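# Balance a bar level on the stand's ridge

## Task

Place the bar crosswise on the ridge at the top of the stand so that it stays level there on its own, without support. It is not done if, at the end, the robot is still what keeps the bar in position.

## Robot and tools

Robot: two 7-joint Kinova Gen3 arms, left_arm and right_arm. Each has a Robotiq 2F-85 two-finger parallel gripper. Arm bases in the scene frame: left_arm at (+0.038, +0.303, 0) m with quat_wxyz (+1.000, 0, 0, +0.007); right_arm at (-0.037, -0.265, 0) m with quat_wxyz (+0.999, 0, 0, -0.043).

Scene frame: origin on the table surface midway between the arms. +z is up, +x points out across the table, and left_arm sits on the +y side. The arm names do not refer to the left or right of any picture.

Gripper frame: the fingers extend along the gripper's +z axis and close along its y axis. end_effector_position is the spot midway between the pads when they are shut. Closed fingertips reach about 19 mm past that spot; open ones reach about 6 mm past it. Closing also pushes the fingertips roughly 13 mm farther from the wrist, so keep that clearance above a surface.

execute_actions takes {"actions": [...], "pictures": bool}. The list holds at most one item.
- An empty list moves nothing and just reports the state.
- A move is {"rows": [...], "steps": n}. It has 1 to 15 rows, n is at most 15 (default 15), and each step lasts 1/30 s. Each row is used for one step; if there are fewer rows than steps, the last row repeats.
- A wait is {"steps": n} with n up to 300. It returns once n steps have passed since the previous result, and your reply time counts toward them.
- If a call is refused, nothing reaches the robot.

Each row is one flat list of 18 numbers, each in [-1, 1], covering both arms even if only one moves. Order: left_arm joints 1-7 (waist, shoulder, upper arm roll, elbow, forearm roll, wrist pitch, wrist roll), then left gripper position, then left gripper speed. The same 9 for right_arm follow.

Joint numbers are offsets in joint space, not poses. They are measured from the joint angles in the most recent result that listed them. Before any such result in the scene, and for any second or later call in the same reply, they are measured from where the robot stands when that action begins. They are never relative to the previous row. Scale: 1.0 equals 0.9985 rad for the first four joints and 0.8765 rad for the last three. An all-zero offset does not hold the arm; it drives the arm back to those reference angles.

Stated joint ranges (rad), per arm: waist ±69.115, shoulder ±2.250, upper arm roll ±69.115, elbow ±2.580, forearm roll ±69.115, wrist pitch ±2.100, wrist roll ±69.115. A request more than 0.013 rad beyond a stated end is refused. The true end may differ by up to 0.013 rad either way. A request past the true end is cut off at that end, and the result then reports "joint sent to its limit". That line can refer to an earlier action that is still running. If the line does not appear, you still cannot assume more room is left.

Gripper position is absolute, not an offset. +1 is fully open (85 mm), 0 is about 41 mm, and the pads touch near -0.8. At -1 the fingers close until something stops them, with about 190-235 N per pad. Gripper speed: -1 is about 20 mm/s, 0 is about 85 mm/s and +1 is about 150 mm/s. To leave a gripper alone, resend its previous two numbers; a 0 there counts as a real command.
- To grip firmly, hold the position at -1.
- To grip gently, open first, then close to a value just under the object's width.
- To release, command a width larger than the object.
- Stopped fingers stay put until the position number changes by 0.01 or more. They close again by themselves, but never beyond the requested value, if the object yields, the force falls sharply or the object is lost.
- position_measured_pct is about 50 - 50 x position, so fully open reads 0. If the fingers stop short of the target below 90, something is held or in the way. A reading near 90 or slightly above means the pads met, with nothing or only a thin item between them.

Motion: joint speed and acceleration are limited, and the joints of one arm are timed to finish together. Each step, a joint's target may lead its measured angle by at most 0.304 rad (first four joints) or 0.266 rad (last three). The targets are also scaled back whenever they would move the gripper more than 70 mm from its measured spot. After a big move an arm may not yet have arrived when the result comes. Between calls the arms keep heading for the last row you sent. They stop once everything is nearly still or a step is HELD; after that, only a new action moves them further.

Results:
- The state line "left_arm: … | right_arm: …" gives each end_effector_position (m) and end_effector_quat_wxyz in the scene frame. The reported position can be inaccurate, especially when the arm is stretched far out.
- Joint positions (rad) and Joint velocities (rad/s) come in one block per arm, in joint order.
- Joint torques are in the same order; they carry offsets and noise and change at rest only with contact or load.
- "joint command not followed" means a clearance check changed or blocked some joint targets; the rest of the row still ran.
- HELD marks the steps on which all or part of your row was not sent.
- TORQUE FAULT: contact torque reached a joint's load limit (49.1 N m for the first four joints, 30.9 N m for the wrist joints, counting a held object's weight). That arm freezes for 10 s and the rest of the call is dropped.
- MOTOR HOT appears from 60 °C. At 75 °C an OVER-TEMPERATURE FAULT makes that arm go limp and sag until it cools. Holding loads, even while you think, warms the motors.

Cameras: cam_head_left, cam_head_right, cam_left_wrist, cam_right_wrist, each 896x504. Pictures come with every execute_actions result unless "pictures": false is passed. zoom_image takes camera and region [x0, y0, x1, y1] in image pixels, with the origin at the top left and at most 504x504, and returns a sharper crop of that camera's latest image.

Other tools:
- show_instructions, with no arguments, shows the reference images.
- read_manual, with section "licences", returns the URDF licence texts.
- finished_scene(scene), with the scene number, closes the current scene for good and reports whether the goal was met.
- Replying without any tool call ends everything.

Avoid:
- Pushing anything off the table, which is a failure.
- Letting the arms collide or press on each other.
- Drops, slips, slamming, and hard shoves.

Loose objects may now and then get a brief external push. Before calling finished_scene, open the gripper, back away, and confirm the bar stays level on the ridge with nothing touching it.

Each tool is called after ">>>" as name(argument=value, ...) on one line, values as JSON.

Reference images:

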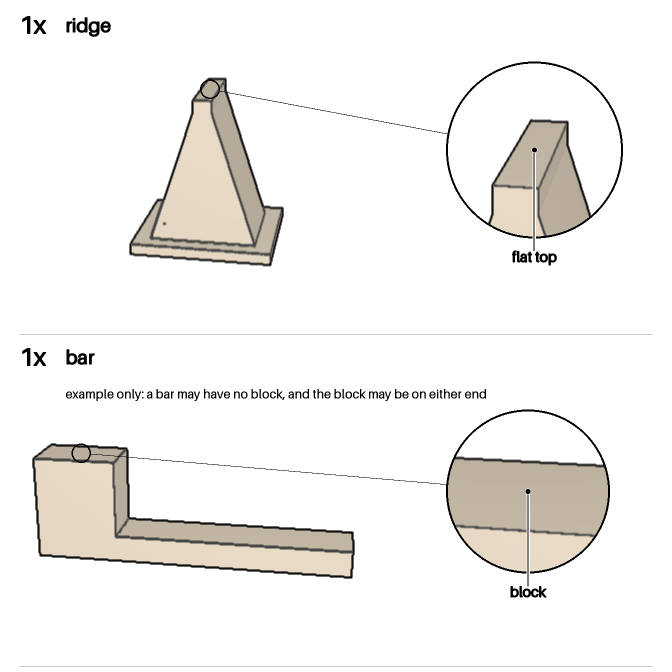

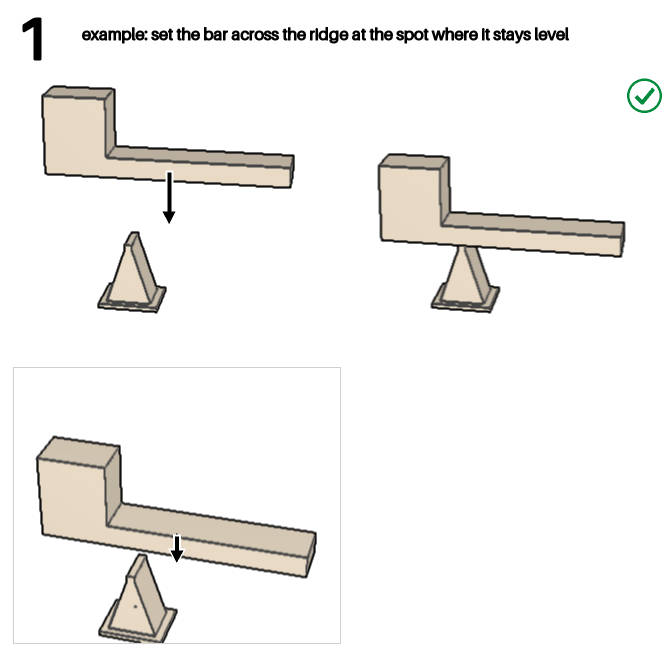

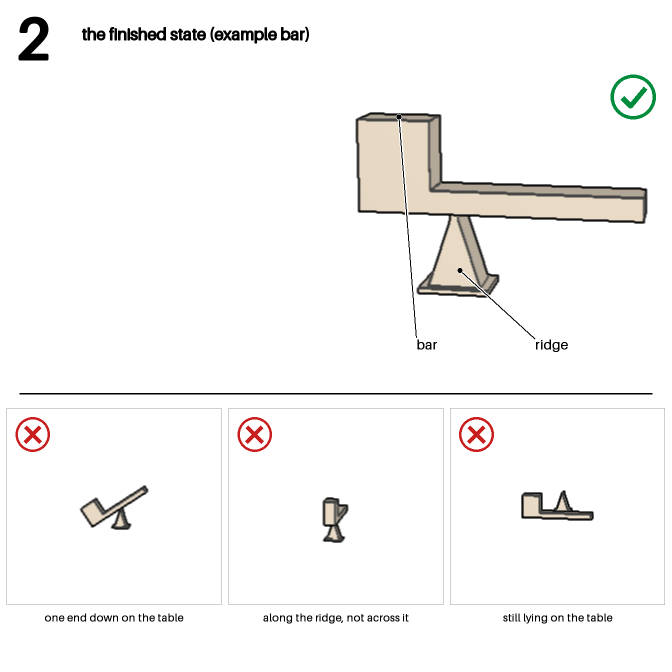

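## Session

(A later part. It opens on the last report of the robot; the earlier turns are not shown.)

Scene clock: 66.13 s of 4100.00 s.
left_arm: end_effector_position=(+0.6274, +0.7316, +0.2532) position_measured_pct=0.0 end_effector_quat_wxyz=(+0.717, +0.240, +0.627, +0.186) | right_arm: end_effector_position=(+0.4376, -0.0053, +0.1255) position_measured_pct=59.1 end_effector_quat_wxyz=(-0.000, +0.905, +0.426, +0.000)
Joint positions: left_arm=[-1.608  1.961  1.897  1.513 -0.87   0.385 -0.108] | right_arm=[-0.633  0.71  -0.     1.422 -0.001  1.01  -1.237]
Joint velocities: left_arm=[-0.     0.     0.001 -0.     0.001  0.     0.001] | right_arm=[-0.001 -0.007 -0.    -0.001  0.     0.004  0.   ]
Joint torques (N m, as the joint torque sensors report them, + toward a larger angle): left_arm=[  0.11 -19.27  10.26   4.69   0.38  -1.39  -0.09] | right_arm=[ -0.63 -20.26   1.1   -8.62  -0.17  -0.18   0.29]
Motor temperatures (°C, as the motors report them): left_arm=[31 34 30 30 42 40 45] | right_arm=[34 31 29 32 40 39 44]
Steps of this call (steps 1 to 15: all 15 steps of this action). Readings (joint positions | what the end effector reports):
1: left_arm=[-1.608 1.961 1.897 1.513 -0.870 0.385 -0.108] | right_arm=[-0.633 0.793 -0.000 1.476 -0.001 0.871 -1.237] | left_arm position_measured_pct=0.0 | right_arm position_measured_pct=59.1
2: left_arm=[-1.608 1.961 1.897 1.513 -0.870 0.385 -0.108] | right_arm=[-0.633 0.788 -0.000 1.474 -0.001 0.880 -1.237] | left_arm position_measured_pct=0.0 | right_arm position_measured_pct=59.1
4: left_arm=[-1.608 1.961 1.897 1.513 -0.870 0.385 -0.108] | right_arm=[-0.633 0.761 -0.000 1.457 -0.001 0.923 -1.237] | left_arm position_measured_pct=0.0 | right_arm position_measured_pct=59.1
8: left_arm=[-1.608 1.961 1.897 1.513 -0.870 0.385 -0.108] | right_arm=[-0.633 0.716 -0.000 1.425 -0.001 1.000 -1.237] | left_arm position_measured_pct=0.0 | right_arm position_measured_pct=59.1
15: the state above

>>> execute_actions(actions=[{"rows":[[0,0,0,0,0,0,0,1,0,-0.257,0.0147,0,-0.03,0,0.017,0.76,-1,0]]}], pictures=false)

>>> execute_actions(actions=[{"steps":25}], pictures=false)

>>> execute_actions(actions=[{"rows":[[0,0,0,0,0,0,0,1,0,0,0.0145,0,0.0131,0,-0.0315,0,-1,0]]}], pictures=false)

>>> execute_actions(actions=[{"rows":[[0,0,0,0,0,0,0,1,0,0,0.002,0,0.0015,0,-0.003,0,-1,0]]}], pictures=false)

Scene clock: 72.53 s of 4100.00 s.
left_arm: end_effector_position=(+0.6274, +0.7316, +0.2532) position_measured_pct=0.0 end_effector_quat_wxyz=(+0.717, +0.240, +0.627, +0.186) | right_arm: end_effector_position=(+0.3698, +0.1017, +0.1256) position_measured_pct=59.1 end_effector_quat_wxyz=(-0.001, +0.718, +0.696, +0.000)
Joint positions: left_arm=[-1.608  1.961  1.897  1.513 -0.87   0.385 -0.108] | right_arm=[-0.864  0.723 -0.002  1.394 -0.001  1.023 -0.809]
Joint velocities: left_arm=[-0.     0.     0.     0.     0.    -0.     0.001] | right_arm=[-0.197  0.01   0.005 -0.022  0.003  0.012  1.214]
Joint torques (N m, as the joint torque sensors report them, + toward a larger angle): left_arm=[  0.18 -19.73  10.07   4.58   0.47  -1.47  -0.75] | right_arm=[  0.71 -20.86   1.91  -8.91   0.06  -0.24  -0.06]
Motor temperatures (°C, as the motors report them): left_arm=[31 34 30 30 42 40 45] | right_arm=[34 31 29 32 40 39 44]
Steps of this call (steps 1 to 15: the robot went on to your last target; steps 16 to 90: nothing new was sent; then 2.90 s passed at rest; steps 91 to 105: all 15 steps of this action). Readings (joint positions | what the end effector reports):
91: left_arm=[-1.608 1.961 1.897 1.513 -0.870 0.385 -0.108] | right_arm=[-0.634 0.709 0.000 1.422 -0.001 1.010 -1.236] | left_arm position_measured_pct=0.0 | right_arm position_measured_pct=59.1
92: left_arm=[-1.608 1.961 1.897 1.513 -0.870 0.385 -0.108] | right_arm=[-0.640 0.710 0.002 1.421 0.000 1.011 -1.231] | left_arm position_measured_pct=0.0 | right_arm position_measured_pct=59.1
94: left_arm=[-1.608 1.961 1.897 1.513 -0.870 0.385 -0.108] | right_arm=[-0.669 0.711 0.003 1.418 0.001 1.012 -1.204] | left_arm position_measured_pct=0.0 | right_arm position_measured_pct=59.1
98: left_arm=[-1.608 1.961 1.897 1.513 -0.870 0.385 -0.108] | right_arm=[-0.763 0.717 0.000 1.407 -0.001 1.017 -1.089] | left_arm position_measured_pct=0.0 | right_arm position_measured_pct=59.1
105: the state above

Scene clock: 73.37 s of 4100.00 s.
left_arm: end_effector_position=(+0.6274, +0.7316, +0.2532) position_measured_pct=0.0 end_effector_quat_wxyz=(+0.717, +0.240, +0.627, +0.186) | right_arm: end_effector_position=(+0.3612, +0.1119, +0.1255) position_measured_pct=59.1 end_effector_quat_wxyz=(-0.000, +0.621, +0.784, +0.000)
Joint positions: left_arm=[-1.608  1.961  1.897  1.513 -0.87   0.385 -0.108] | right_arm=[-0.889  0.725 -0.     1.392 -0.001  1.025 -0.571]
Joint velocities: left_arm=[ 0.001 -0.     0.     0.    -0.     0.001  0.001] | right_arm=[ 0.001  0.    -0.    -0.    -0.    -0.    -0.001]
Joint torques (N m, as the joint torque sensors report them, + toward a larger angle): left_arm=[ -0.28 -19.59  10.38   4.25   0.36  -1.58  -0.06] | right_arm=[ -0.69 -20.93   0.82  -8.79  -0.26  -0.08   0.23]
Motor temperatures (°C, as the motors report them): left_arm=[31 34 30 30 42 40 45] | right_arm=[34 31 29 32 40 39 44]
Steps of this call (steps 1 to 25: the robot went on to your last target). Readings (joint positions | what the end effector reports):
1: left_arm=[-1.608 1.961 1.897 1.513 -0.870 0.385 -0.108] | right_arm=[-0.870 0.723 -0.001 1.394 -0.001 1.024 -0.768] | left_arm position_measured_pct=0.0 | right_arm position_measured_pct=59.1
2: left_arm=[-1.608 1.961 1.897 1.513 -0.870 0.385 -0.108] | right_arm=[-0.874 0.724 -0.001 1.393 -0.001 1.024 -0.727] | left_arm position_measured_pct=0.0 | right_arm position_measured_pct=59.1
4: left_arm=[-1.608 1.961 1.897 1.513 -0.870 0.385 -0.108] | right_arm=[-0.882 0.724 -0.001 1.392 -0.001 1.024 -0.649] | left_arm position_measured_pct=0.0 | right_arm position_measured_pct=59.1
8: left_arm=[-1.608 1.961 1.897 1.513 -0.870 0.385 -0.108] | right_arm=[-0.888 0.724 -0.001 1.392 -0.001 1.025 -0.576] | left_arm position_measured_pct=0.0 | right_arm position_measured_pct=59.1
25: the state above

Scene clock: 73.87 s of 4100.00 s.
left_arm: end_effector_position=(+0.6274, +0.7316, +0.2532) position_measured_pct=0.0 end_effector_quat_wxyz=(+0.717, +0.240, +0.627, +0.186) | right_arm: end_effector_position=(+0.3611, +0.1119, +0.1141) position_measured_pct=59.1 end_effector_quat_wxyz=(-0.000, +0.621, +0.784, +0.000)
Joint positions: left_arm=[-1.608  1.961  1.897  1.513 -0.87   0.385 -0.108] | right_arm=[-0.889  0.739 -0.     1.405 -0.001  0.997 -0.571]
Joint velocities: left_arm=[ 0.001 -0.    -0.    -0.     0.001  0.    -0.001] | right_arm=[-0.001 -0.     0.     0.    -0.    -0.001  0.   ]
Joint torques (N m, as the joint torque sensors report them, + toward a larger angle): left_arm=[  0.1  -18.87  10.37   4.59   0.89  -1.51  -0.36] | right_arm=[ -0.48 -20.8    0.63  -8.41  -0.46  -0.06  -0.11]
Motor temperatures (°C, as the motors report them): left_arm=[31 34 30 30 42 40 45] | right_arm=[34 31 29 32 40 39 44]
Steps of this call (steps 1 to 15: all 15 steps of this action). Readings (joint positions | what the end effector reports):
1: left_arm=[-1.608 1.961 1.897 1.513 -0.870 0.385 -0.108] | right_arm=[-0.889 0.726 -0.000 1.392 -0.001 1.024 -0.571] | left_arm position_measured_pct=0.0 | right_arm position_measured_pct=59.1
2: left_arm=[-1.608 1.961 1.897 1.513 -0.870 0.385 -0.108] | right_arm=[-0.889 0.729 -0.000 1.395 -0.001 1.017 -0.571] | left_arm position_measured_pct=0.0 | right_arm position_measured_pct=59.1
4: left_arm=[-1.608 1.961 1.897 1.513 -0.870 0.385 -0.108] | right_arm=[-0.889 0.735 -0.000 1.401 -0.001 1.005 -0.571] | left_arm position_measured_pct=0.0 | right_arm position_measured_pct=59.1
8: left_arm=[-1.608 1.961 1.897 1.513 -0.870 0.385 -0.108] | right_arm=[-0.889 0.738 -0.000 1.404 -0.001 0.998 -0.571] | left_arm position_measured_pct=0.0 | right_arm position_measured_pct=59.1
15: the state above

Scene clock: 74.37 s of 4100.00 s.
left_arm: end_effector_position=(+0.6274, +0.7316, +0.2532) position_measured_pct=0.0 end_effector_quat_wxyz=(+0.717, +0.240, +0.627, +0.186) | right_arm: end_effector_position=(+0.3610, +0.1117, +0.1126) position_measured_pct=59.1 end_effector_quat_wxyz=(-0.000, +0.621, +0.784, -0.000)
Joint positions: left_arm=[-1.608  1.961  1.897  1.513 -0.87   0.385 -0.108] | right_arm=[-0.889  0.741 -0.     1.406 -0.001  0.995 -0.571]
Joint velocities: left_arm=[ 0.    -0.    -0.     0.    -0.    -0.001  0.   ] | right_arm=[-0.    -0.     0.001  0.     0.    -0.    -0.002]
Joint torques (N m, as the joint torque sensors report them, + toward a larger angle): left_arm=[ -0.42 -19.04  10.1    4.52   0.71  -1.69  -0.23] | right_arm=[ -0.61 -20.85   1.24  -8.74  -0.31  -0.14   0.01]
Motor temperatures (°C, as the motors report them): left_arm=[31 34 30 30 42 40 45] | right_arm=[34 31 29 32 40 39 44]
Steps of this call (steps 1 to 15: all 15 steps of this action). Readings (joint positions | what the end effector reports):
1: left_arm=[-1.608 1.961 1.897 1.513 -0.870 0.385 -0.108] | right_arm=[-0.889 0.739 -0.000 1.405 -0.001 0.997 -0.571] | left_arm position_measured_pct=0.0 | right_arm position_measured_pct=59.1
2: left_arm=[-1.608 1.961 1.897 1.513 -0.870 0.385 -0.108] | right_arm=[-0.889 0.740 -0.000 1.405 -0.001 0.996 -0.571] | left_arm position_measured_pct=0.0 | right_arm position_measured_pct=59.1
4: left_arm=[-1.608 1.961 1.897 1.513 -0.870 0.385 -0.108] | right_arm=[-0.889 0.740 -0.000 1.406 -0.001 0.995 -0.571] | left_arm position_measured_pct=0.0 | right_arm position_measured_pct=59.1
8: left_arm=[-1.608 1.961 1.897 1.513 -0.870 0.385 -0.108] | right_arm=[-0.889 0.741 -0.000 1.406 -0.001 0.995 -0.571] | left_arm position_measured_pct=0.0 | right_arm position_measured_pct=59.1
15: the state above

>>> execute_actions(actions=[{"rows":[[0,0,0,0,0,0,0,1,0,0,0.0015,0,0.0012,0,-0.0035,0,-1,0]]}], pictures=false)

>>> execute_actions(actions=[{"rows":[[0,0,0,0,0,0,0,1,0,0,0,0,0,0,0,0,-0.12,0]],"steps":8}], pictures=false)

>>> execute_actions(actions=[{"rows":[[0,0,0,0,0,0,0,1,0,0,0,0,0,0,0,0,-0.3,0]],"steps":10}])

Scene clock: 80.07 s of 4100.00 s.
left_arm: end_effector_position=(+0.6274, +0.7316, +0.2532) position_measured_pct=0.0 end_effector_quat_wxyz=(+0.717, +0.240, +0.627, +0.186) | right_arm: end_effector_position=(+0.3613, +0.1120, +0.1123) position_measured_pct=59.1 end_effector_quat_wxyz=(-0.000, +0.621, +0.784, +0.001)
Joint positions: left_arm=[-1.608  1.961  1.897  1.513 -0.87   0.385 -0.108] | right_arm=[-0.889  0.741 -0.     1.407 -0.001  0.992 -0.571]
Joint velocities: left_arm=[-0.     0.001 -0.001 -0.     0.002 -0.     0.001] | right_arm=[ 0.    -0.001  0.    -0.    -0.     0.     0.   ]
Joint torques (N m, as the joint torque sensors report them, + toward a larger angle): left_arm=[ -0.23 -19.21  10.44   4.55   0.6   -1.37  -0.33] | right_arm=[ -0.6  -19.03   0.82  -8.16  -0.19  -0.48  -0.14]
Motor temperatures (°C, as the motors report them): left_arm=[31 34 30 30 42 40 45] | right_arm=[34 31 29 32 40 39 44]
Steps of this call (steps 1 to 15: the robot went on to your last target; steps 16 to 90: nothing new was sent; then 2.20 s passed at rest; steps 91 to 105: all 15 steps of this action). Readings (joint positions | what the end effector reports):
91: left_arm=[-1.608 1.961 1.897 1.513 -0.870 0.385 -0.108] | right_arm=[-0.889 0.741 -0.000 1.406 -0.001 0.994 -0.571] | left_arm position_measured_pct=0.0 | right_arm position_measured_pct=59.1
92: left_arm=[-1.608 1.961 1.897 1.513 -0.870 0.385 -0.108] | right_arm=[-0.889 0.741 -0.000 1.407 -0.001 0.994 -0.571] | left_arm position_measured_pct=0.0 | right_arm position_measured_pct=59.1
94: left_arm=[-1.608 1.961 1.897 1.513 -0.870 0.385 -0.108] | right_arm=[-0.889 0.741 -0.000 1.407 -0.001 0.993 -0.571] | left_arm position_measured_pct=0.0 | right_arm position_measured_pct=59.1
98: left_arm=[-1.608 1.961 1.897 1.513 -0.870 0.385 -0.108] | right_arm=[-0.889 0.741 -0.000 1.407 -0.001 0.992 -0.571] | left_arm position_measured_pct=0.0 | right_arm position_measured_pct=59.1
105: the state above

Scene clock: 80.33 s of 4100.00 s.
left_arm: end_effector_position=(+0.6274, +0.7316, +0.2532) position_measured_pct=0.0 end_effector_quat_wxyz=(+0.717, +0.240, +0.627, +0.186) | right_arm: end_effector_position=(+0.3612, +0.1120, +0.1123) position_measured_pct=56.0 end_effector_quat_wxyz=(-0.000, +0.621, +0.784, +0.001)
Joint positions: left_arm=[-1.608  1.961  1.897  1.513 -0.87   0.385 -0.108] | right_arm=[-0.889  0.741 -0.     1.407 -0.001  0.992 -0.571]
Joint velocities: left_arm=[-0.    -0.    -0.001  0.     0.     0.001 -0.   ] | right_arm=[ 0.001 -0.001 -0.    -0.    -0.     0.     0.001]
Joint torques (N m, as the joint torque sensors report them, + toward a larger angle): left_arm=[  0.15 -19.44  10.75   4.81   0.57  -1.36  -0.28] | right_arm=[ -0.69 -20.11   0.66  -8.39  -0.28  -0.12   0.  ]
Motor temperatures (°C, as the motors report them): left_arm=[31 34 30 30 42 40 45] | right_arm=[34 31 29 32 40 39 44]
Steps of this call (steps 1 to 8: all 8 steps of this action). Readings (joint positions | what the end effector reports):
1: left_arm=[-1.608 1.961 1.897 1.513 -0.870 0.385 -0.108] | right_arm=[-0.889 0.741 -0.000 1.407 -0.001 0.992 -0.571] | left_arm position_measured_pct=0.0 | right_arm position_measured_pct=59.1
2: left_arm=[-1.608 1.961 1.897 1.513 -0.870 0.385 -0.108] | right_arm=[-0.889 0.741 -0.000 1.407 -0.001 0.992 -0.571] | left_arm position_measured_pct=0.0 | right_arm position_measured_pct=59.1
4: left_arm=[-1.608 1.961 1.897 1.513 -0.870 0.385 -0.108] | right_arm=[-0.889 0.741 -0.000 1.407 -0.001 0.992 -0.571] | left_arm position_measured_pct=0.0 | right_arm position_measured_pct=56.7
8: the state above

Scene clock: 80.67 s of 4100.00 s.
left_arm: end_effector_position=(+0.6274, +0.7316, +0.2532) position_measured_pct=0.0 end_effector_quat_wxyz=(+0.717, +0.240, +0.627, +0.186) | right_arm: end_effector_position=(+0.3612, +0.1120, +0.1126) position_measured_pct=58.7 end_effector_quat_wxyz=(-0.000, +0.621, +0.784, +0.001)
Joint positions: left_arm=[-1.608  1.961  1.897  1.513 -0.87   0.385 -0.108] | right_arm=[-0.889  0.741 -0.     1.407 -0.001  0.992 -0.571]
Joint velocities: left_arm=[ 0.    -0.    -0.    -0.    -0.     0.001 -0.   ] | right_arm=[-0.    -0.     0.    -0.     0.     0.     0.001]
Joint torques (N m, as the joint torque sensors report them, + toward a larger angle): left_arm=[  0.06 -19.07  10.43   4.93   0.3   -1.46  -0.05] | right_arm=[ -0.58 -19.45   0.91  -8.17  -0.21  -0.4   -0.17]
Motor temperatures (°C, as the motors report them): left_arm=[31 34 30 30 42 40 45] | right_arm=[34 31 29 32 40 39 44]
Steps of this call (steps 1 to 10: all 10 steps of this action). Readings (joint positions | what the end effector reports):
1: left_arm=[-1.608 1.961 1.897 1.513 -0.870 0.385 -0.108] | right_arm=[-0.889 0.741 -0.000 1.407 -0.001 0.992 -0.571] | left_arm position_measured_pct=0.0 | right_arm position_measured_pct=56.0
2: left_arm=[-1.608 1.961 1.897 1.513 -0.870 0.385 -0.108] | right_arm=[-0.889 0.741 -0.000 1.407 -0.001 0.992 -0.571] | left_arm position_measured_pct=0.0 | right_arm position_measured_pct=56.7
4: left_arm=[-1.608 1.961 1.897 1.513 -0.870 0.385 -0.108] | right_arm=[-0.889 0.741 -0.000 1.407 -0.001 0.992 -0.571] | left_arm position_measured_pct=0.0 | right_arm position_measured_pct=58.7
8: left_arm=[-1.608 1.961 1.897 1.513 -0.870 0.385 -0.108] | right_arm=[-0.889 0.741 -0.000 1.407 -0.001 0.992 -0.571] | left_arm position_measured_pct=0.0 | right_arm position_measured_pct=58.7
10: the state above

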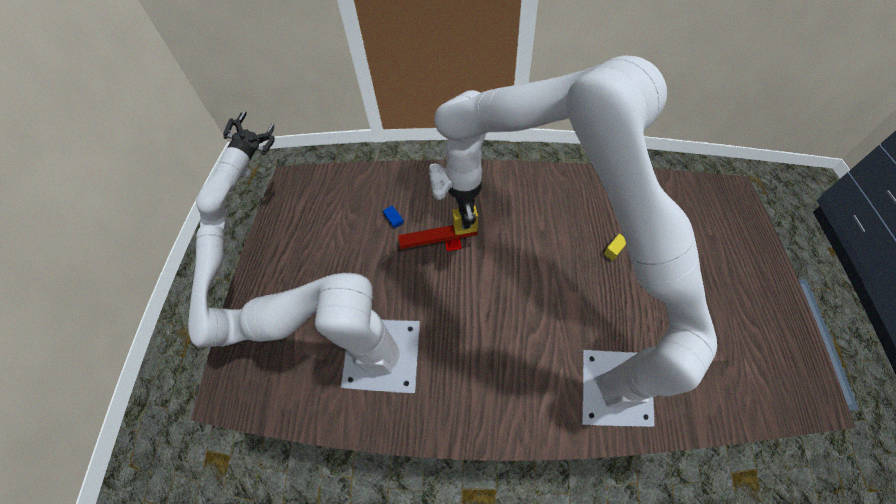

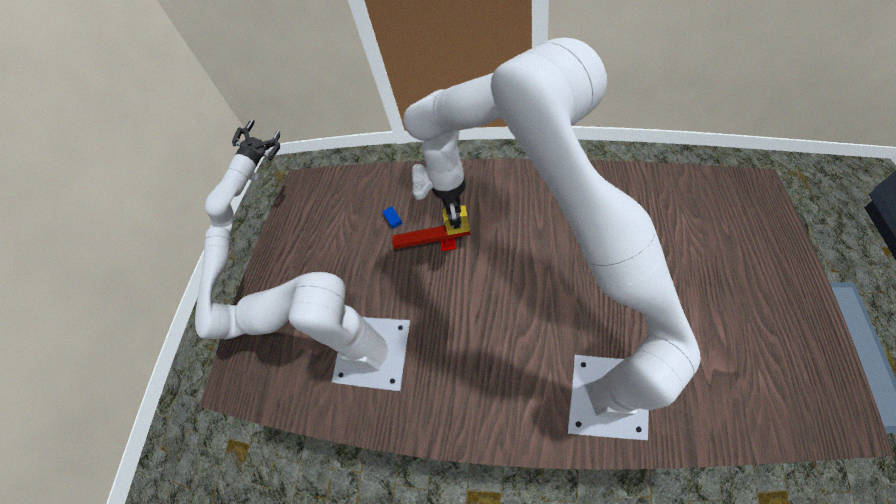

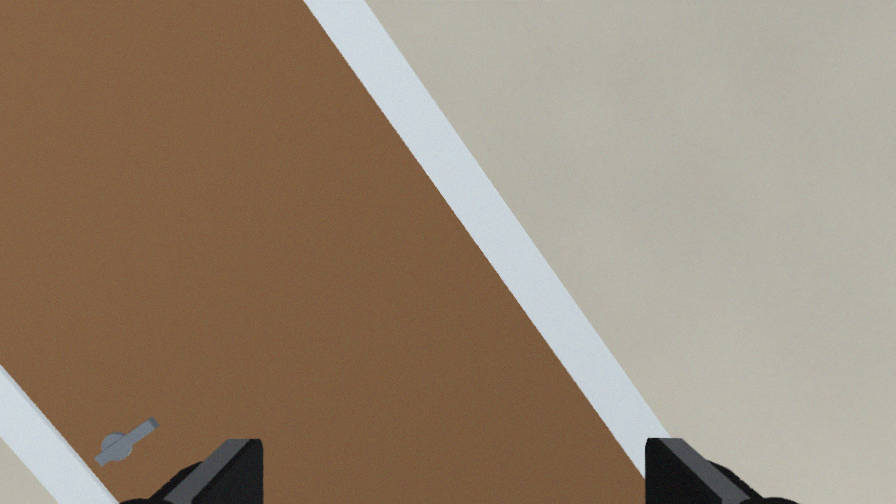

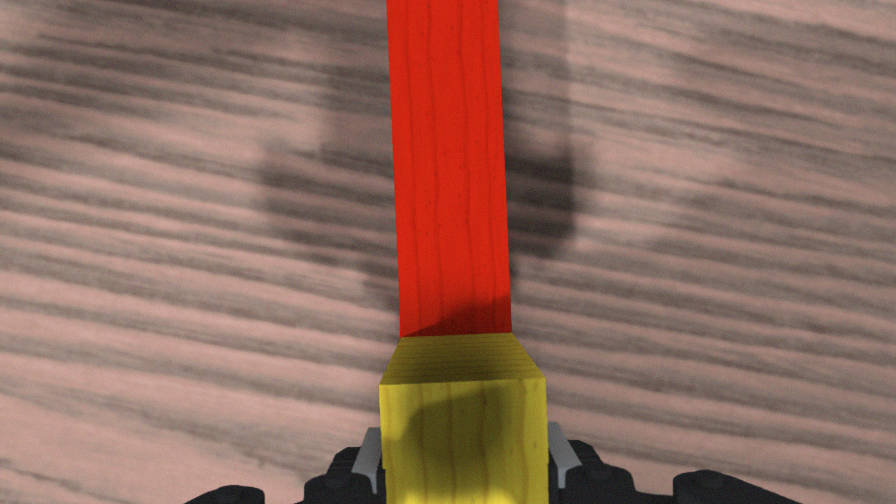

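Essentially level.

>>> execute_actions(actions=[{"rows":[[0,0,0,0,0,0,0,1,0,0,0,0,0,0,0,0,0.5,0]]}], pictures=false)

>>> execute_actions(actions=[{"rows":[[0,0,0,0,0,0,0,1,0,0,-0.09,0,-0.09,0,0.2,0,0.5,0]]}], pictures=false)

>>> execute_actions(actions=[{"steps":60}])

Scene clock: 84.57 s of 4100.00 s.
left_arm: end_effector_position=(+0.6274, +0.7316, +0.2532) position_measured_pct=0.0 end_effector_quat_wxyz=(+0.717, +0.240, +0.627, +0.186) | right_arm: end_effector_position=(+0.3612, +0.1120, +0.1126) position_measured_pct=25.8 end_effector_quat_wxyz=(-0.000, +0.621, +0.784, +0.001)
Joint positions: left_arm=[-1.608  1.961  1.897  1.513 -0.87   0.385 -0.108] | right_arm=[-0.889  0.741 -0.     1.407 -0.001  0.992 -0.571]
Joint velocities: left_arm=[-0.001  0.    -0.     0.    -0.001 -0.     0.001] | right_arm=[0.001 0.001 0.    0.    0.    0.    0.   ]
Joint torques (N m, as the joint torque sensors report them, + toward a larger angle): left_arm=[ -0.42 -19.01   9.96   4.23   0.19  -1.39  -0.03] | right_arm=[ -0.86 -20.03   0.93  -8.38  -0.09  -0.22   0.05]
Motor temperatures (°C, as the motors report them): left_arm=[31 35 30 30 42 40 45] | right_arm=[34 31 29 32 40 39 44]
Steps of this call (steps 1 to 15: the robot went on to your last target; steps 16 to 90: nothing new was sent; then 0.40 s passed at rest; steps 91 to 105: all 15 steps of this action). Readings (joint positions | what the end effector reports):
91: left_arm=[-1.608 1.961 1.897 1.513 -0.870 0.385 -0.108] | right_arm=[-0.889 0.741 -0.000 1.407 -0.001 0.992 -0.571] | left_arm position_measured_pct=0.0 | right_arm position_measured_pct=58.7
92: left_arm=[-1.608 1.961 1.897 1.513 -0.870 0.385 -0.108] | right_arm=[-0.889 0.741 -0.000 1.407 -0.001 0.992 -0.571] | left_arm position_measured_pct=0.0 | right_arm position_measured_pct=58.7
94: left_arm=[-1.608 1.961 1.897 1.513 -0.870 0.385 -0.108] | right_arm=[-0.889 0.741 -0.000 1.407 -0.001 0.992 -0.571] | left_arm position_measured_pct=0.0 | right_arm position_measured_pct=54.4
98: left_arm=[-1.608 1.961 1.897 1.513 -0.870 0.385 -0.108] | right_arm=[-0.889 0.741 -0.000 1.407 -0.001 0.992 -0.571] | left_arm position_measured_pct=0.0 | right_arm position_measured_pct=42.9
105: the state above

Scene clock: 85.07 s of 4100.00 s.
left_arm: end_effector_position=(+0.6274, +0.7316, +0.2532) position_measured_pct=0.0 end_effector_quat_wxyz=(+0.717, +0.240, +0.627, +0.186) | right_arm: end_effector_position=(+0.3604, +0.1111, +0.1863) position_measured_pct=25.0 end_effector_quat_wxyz=(-0.000, +0.621, +0.784, +0.003)
Joint positions: left_arm=[-1.608  1.961  1.897  1.513 -0.87   0.385 -0.108] | right_arm=[-0.889  0.651 -0.     1.317 -0.001  1.167 -0.571]
Joint velocities: left_arm=[ 0.     0.    -0.     0.    -0.001  0.     0.   ] | right_arm=[-0.001 -0.006 -0.    -0.003  0.     0.005 -0.001]
Joint torques (N m, as the joint torque sensors report them, + toward a larger angle): left_arm=[  0.37 -19.27   9.91   4.79   0.5   -1.35  -0.3 ] | right_arm=[ -0.7  -19.43   0.83  -8.85  -0.23  -0.28   0.1 ]
Motor temperatures (°C, as the motors report them): left_arm=[31 35 30 30 42 40 45] | right_arm=[34 31 29 32 40 39 44]
Steps of this call (steps 1 to 15: all 15 steps of this action). Readings (joint positions | what the end effector reports):
1: left_arm=[-1.608 1.961 1.897 1.513 -0.870 0.385 -0.108] | right_arm=[-0.889 0.739 -0.000 1.406 -0.001 0.994 -0.571] | left_arm position_measured_pct=0.0 | right_arm position_measured_pct=25.4
2: left_arm=[-1.608 1.961 1.897 1.513 -0.870 0.385 -0.108] | right_arm=[-0.889 0.734 -0.000 1.402 -0.001 1.004 -0.571] | left_arm position_measured_pct=0.0 | right_arm position_measured_pct=25.4
4: left_arm=[-1.608 1.961 1.897 1.513 -0.870 0.385 -0.108] | right_arm=[-0.889 0.707 -0.000 1.376 -0.001 1.054 -0.571] | left_arm position_measured_pct=0.0 | right_arm position_measured_pct=25.0
8: left_arm=[-1.608 1.961 1.897 1.513 -0.870 0.385 -0.108] | right_arm=[-0.889 0.659 -0.000 1.324 -0.001 1.153 -0.571] | left_arm position_measured_pct=0.0 | right_arm position_measured_pct=25.0
15: the state above

Scene clock: 87.07 s of 4100.00 s.
left_arm: end_effector_position=(+0.6274, +0.7316, +0.2532) position_measured_pct=0.0 end_effector_quat_wxyz=(+0.717, +0.240, +0.627, +0.186) | right_arm: end_effector_position=(+0.3604, +0.1111, +0.1867) position_measured_pct=25.0 end_effector_quat_wxyz=(-0.000, +0.621, +0.784, +0.003)
Joint positions: left_arm=[-1.608  1.961  1.897  1.513 -0.87   0.385 -0.108] | right_arm=[-0.889  0.651 -0.     1.317 -0.001  1.167 -0.571]
Joint velocities: left_arm=[ 0.    -0.001 -0.     0.     0.    -0.    -0.   ] | right_arm=[ 0.001 -0.     0.     0.     0.     0.     0.001]
Joint torques (N m, as the joint torque sensors report them, + toward a larger angle): left_arm=[ -0.59 -19.06  10.01   4.9    0.24  -1.59  -0.36] | right_arm=[ -0.7  -19.36   0.66  -9.1   -0.24  -0.19   0.02]
Motor temperatures (°C, as the motors report them): left_arm=[31 35 30 30 42 40 45] | right_arm=[34 31 29 32 40 39 44]
Steps of this call (steps 1 to 15: the robot went on to your last target; steps 16 to 60: nothing new was sent). Readings (joint positions | what the end effector reports):
1: left_arm=[-1.608 1.961 1.897 1.513 -0.870 0.385 -0.108] | right_arm=[-0.889 0.651 -0.000 1.317 -0.001 1.167 -0.571] | left_arm position_measured_pct=0.0 | right_arm position_measured_pct=25.0
2: left_arm=[-1.608 1.961 1.897 1.513 -0.870 0.385 -0.108] | right_arm=[-0.889 0.651 -0.000 1.317 -0.001 1.167 -0.571] | left_arm position_measured_pct=0.0 | right_arm position_measured_pct=25.0
4: left_arm=[-1.608 1.961 1.897 1.513 -0.870 0.385 -0.108] | right_arm=[-0.889 0.651 -0.000 1.317 -0.001 1.167 -0.571] | left_arm position_measured_pct=0.0 | right_arm position_measured_pct=25.0
8: left_arm=[-1.608 1.961 1.897 1.513 -0.870 0.385 -0.108] | right_arm=[-0.889 0.651 -0.000 1.317 -0.001 1.167 -0.571] | left_arm position_measured_pct=0.0 | right_arm position_measured_pct=25.0
60: the state above
All arms were judged still, so your last target was given up. Only a new action makes them travel on or press farther. Fingers that are still opening or closing keep moving.

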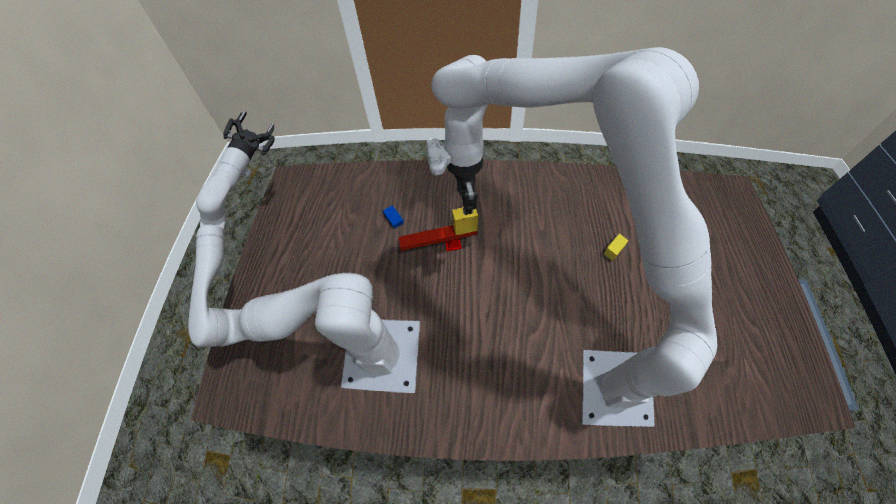

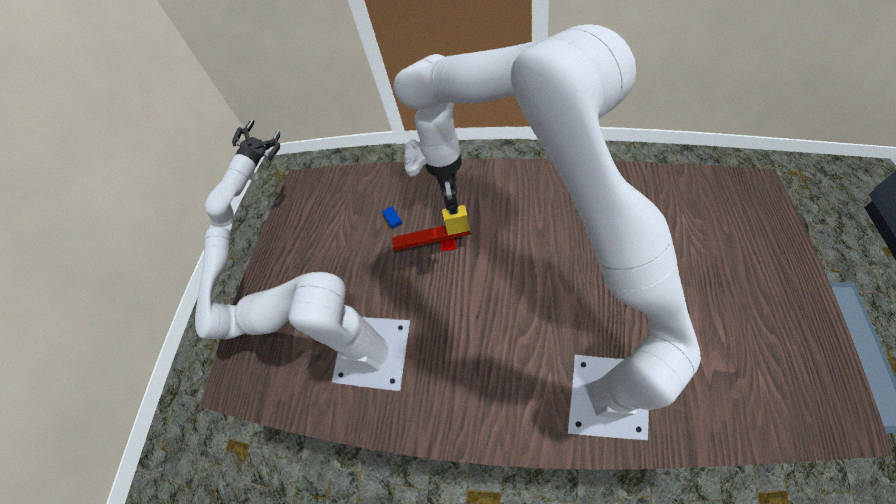

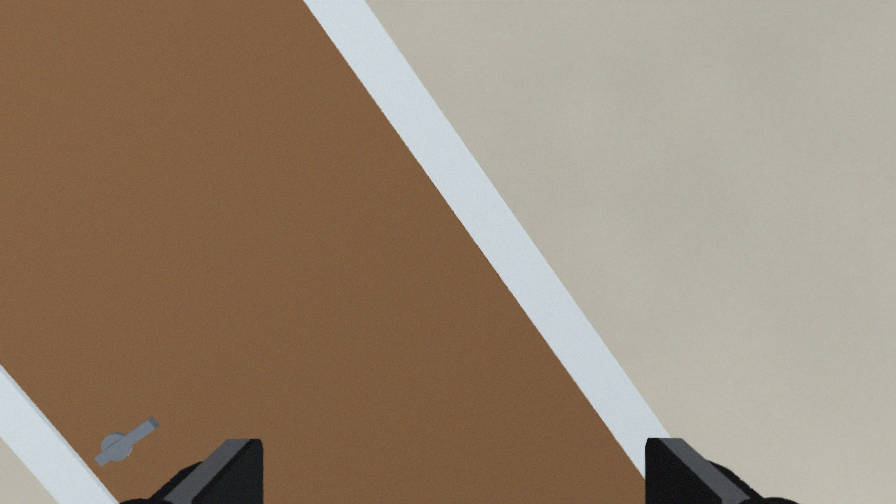

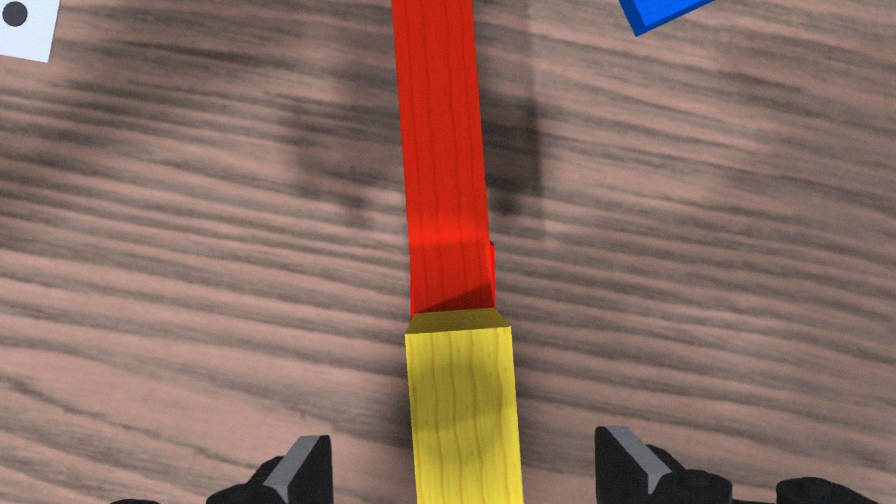

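>>> finished_scene(scene=1)

The scene is finished: the task was done.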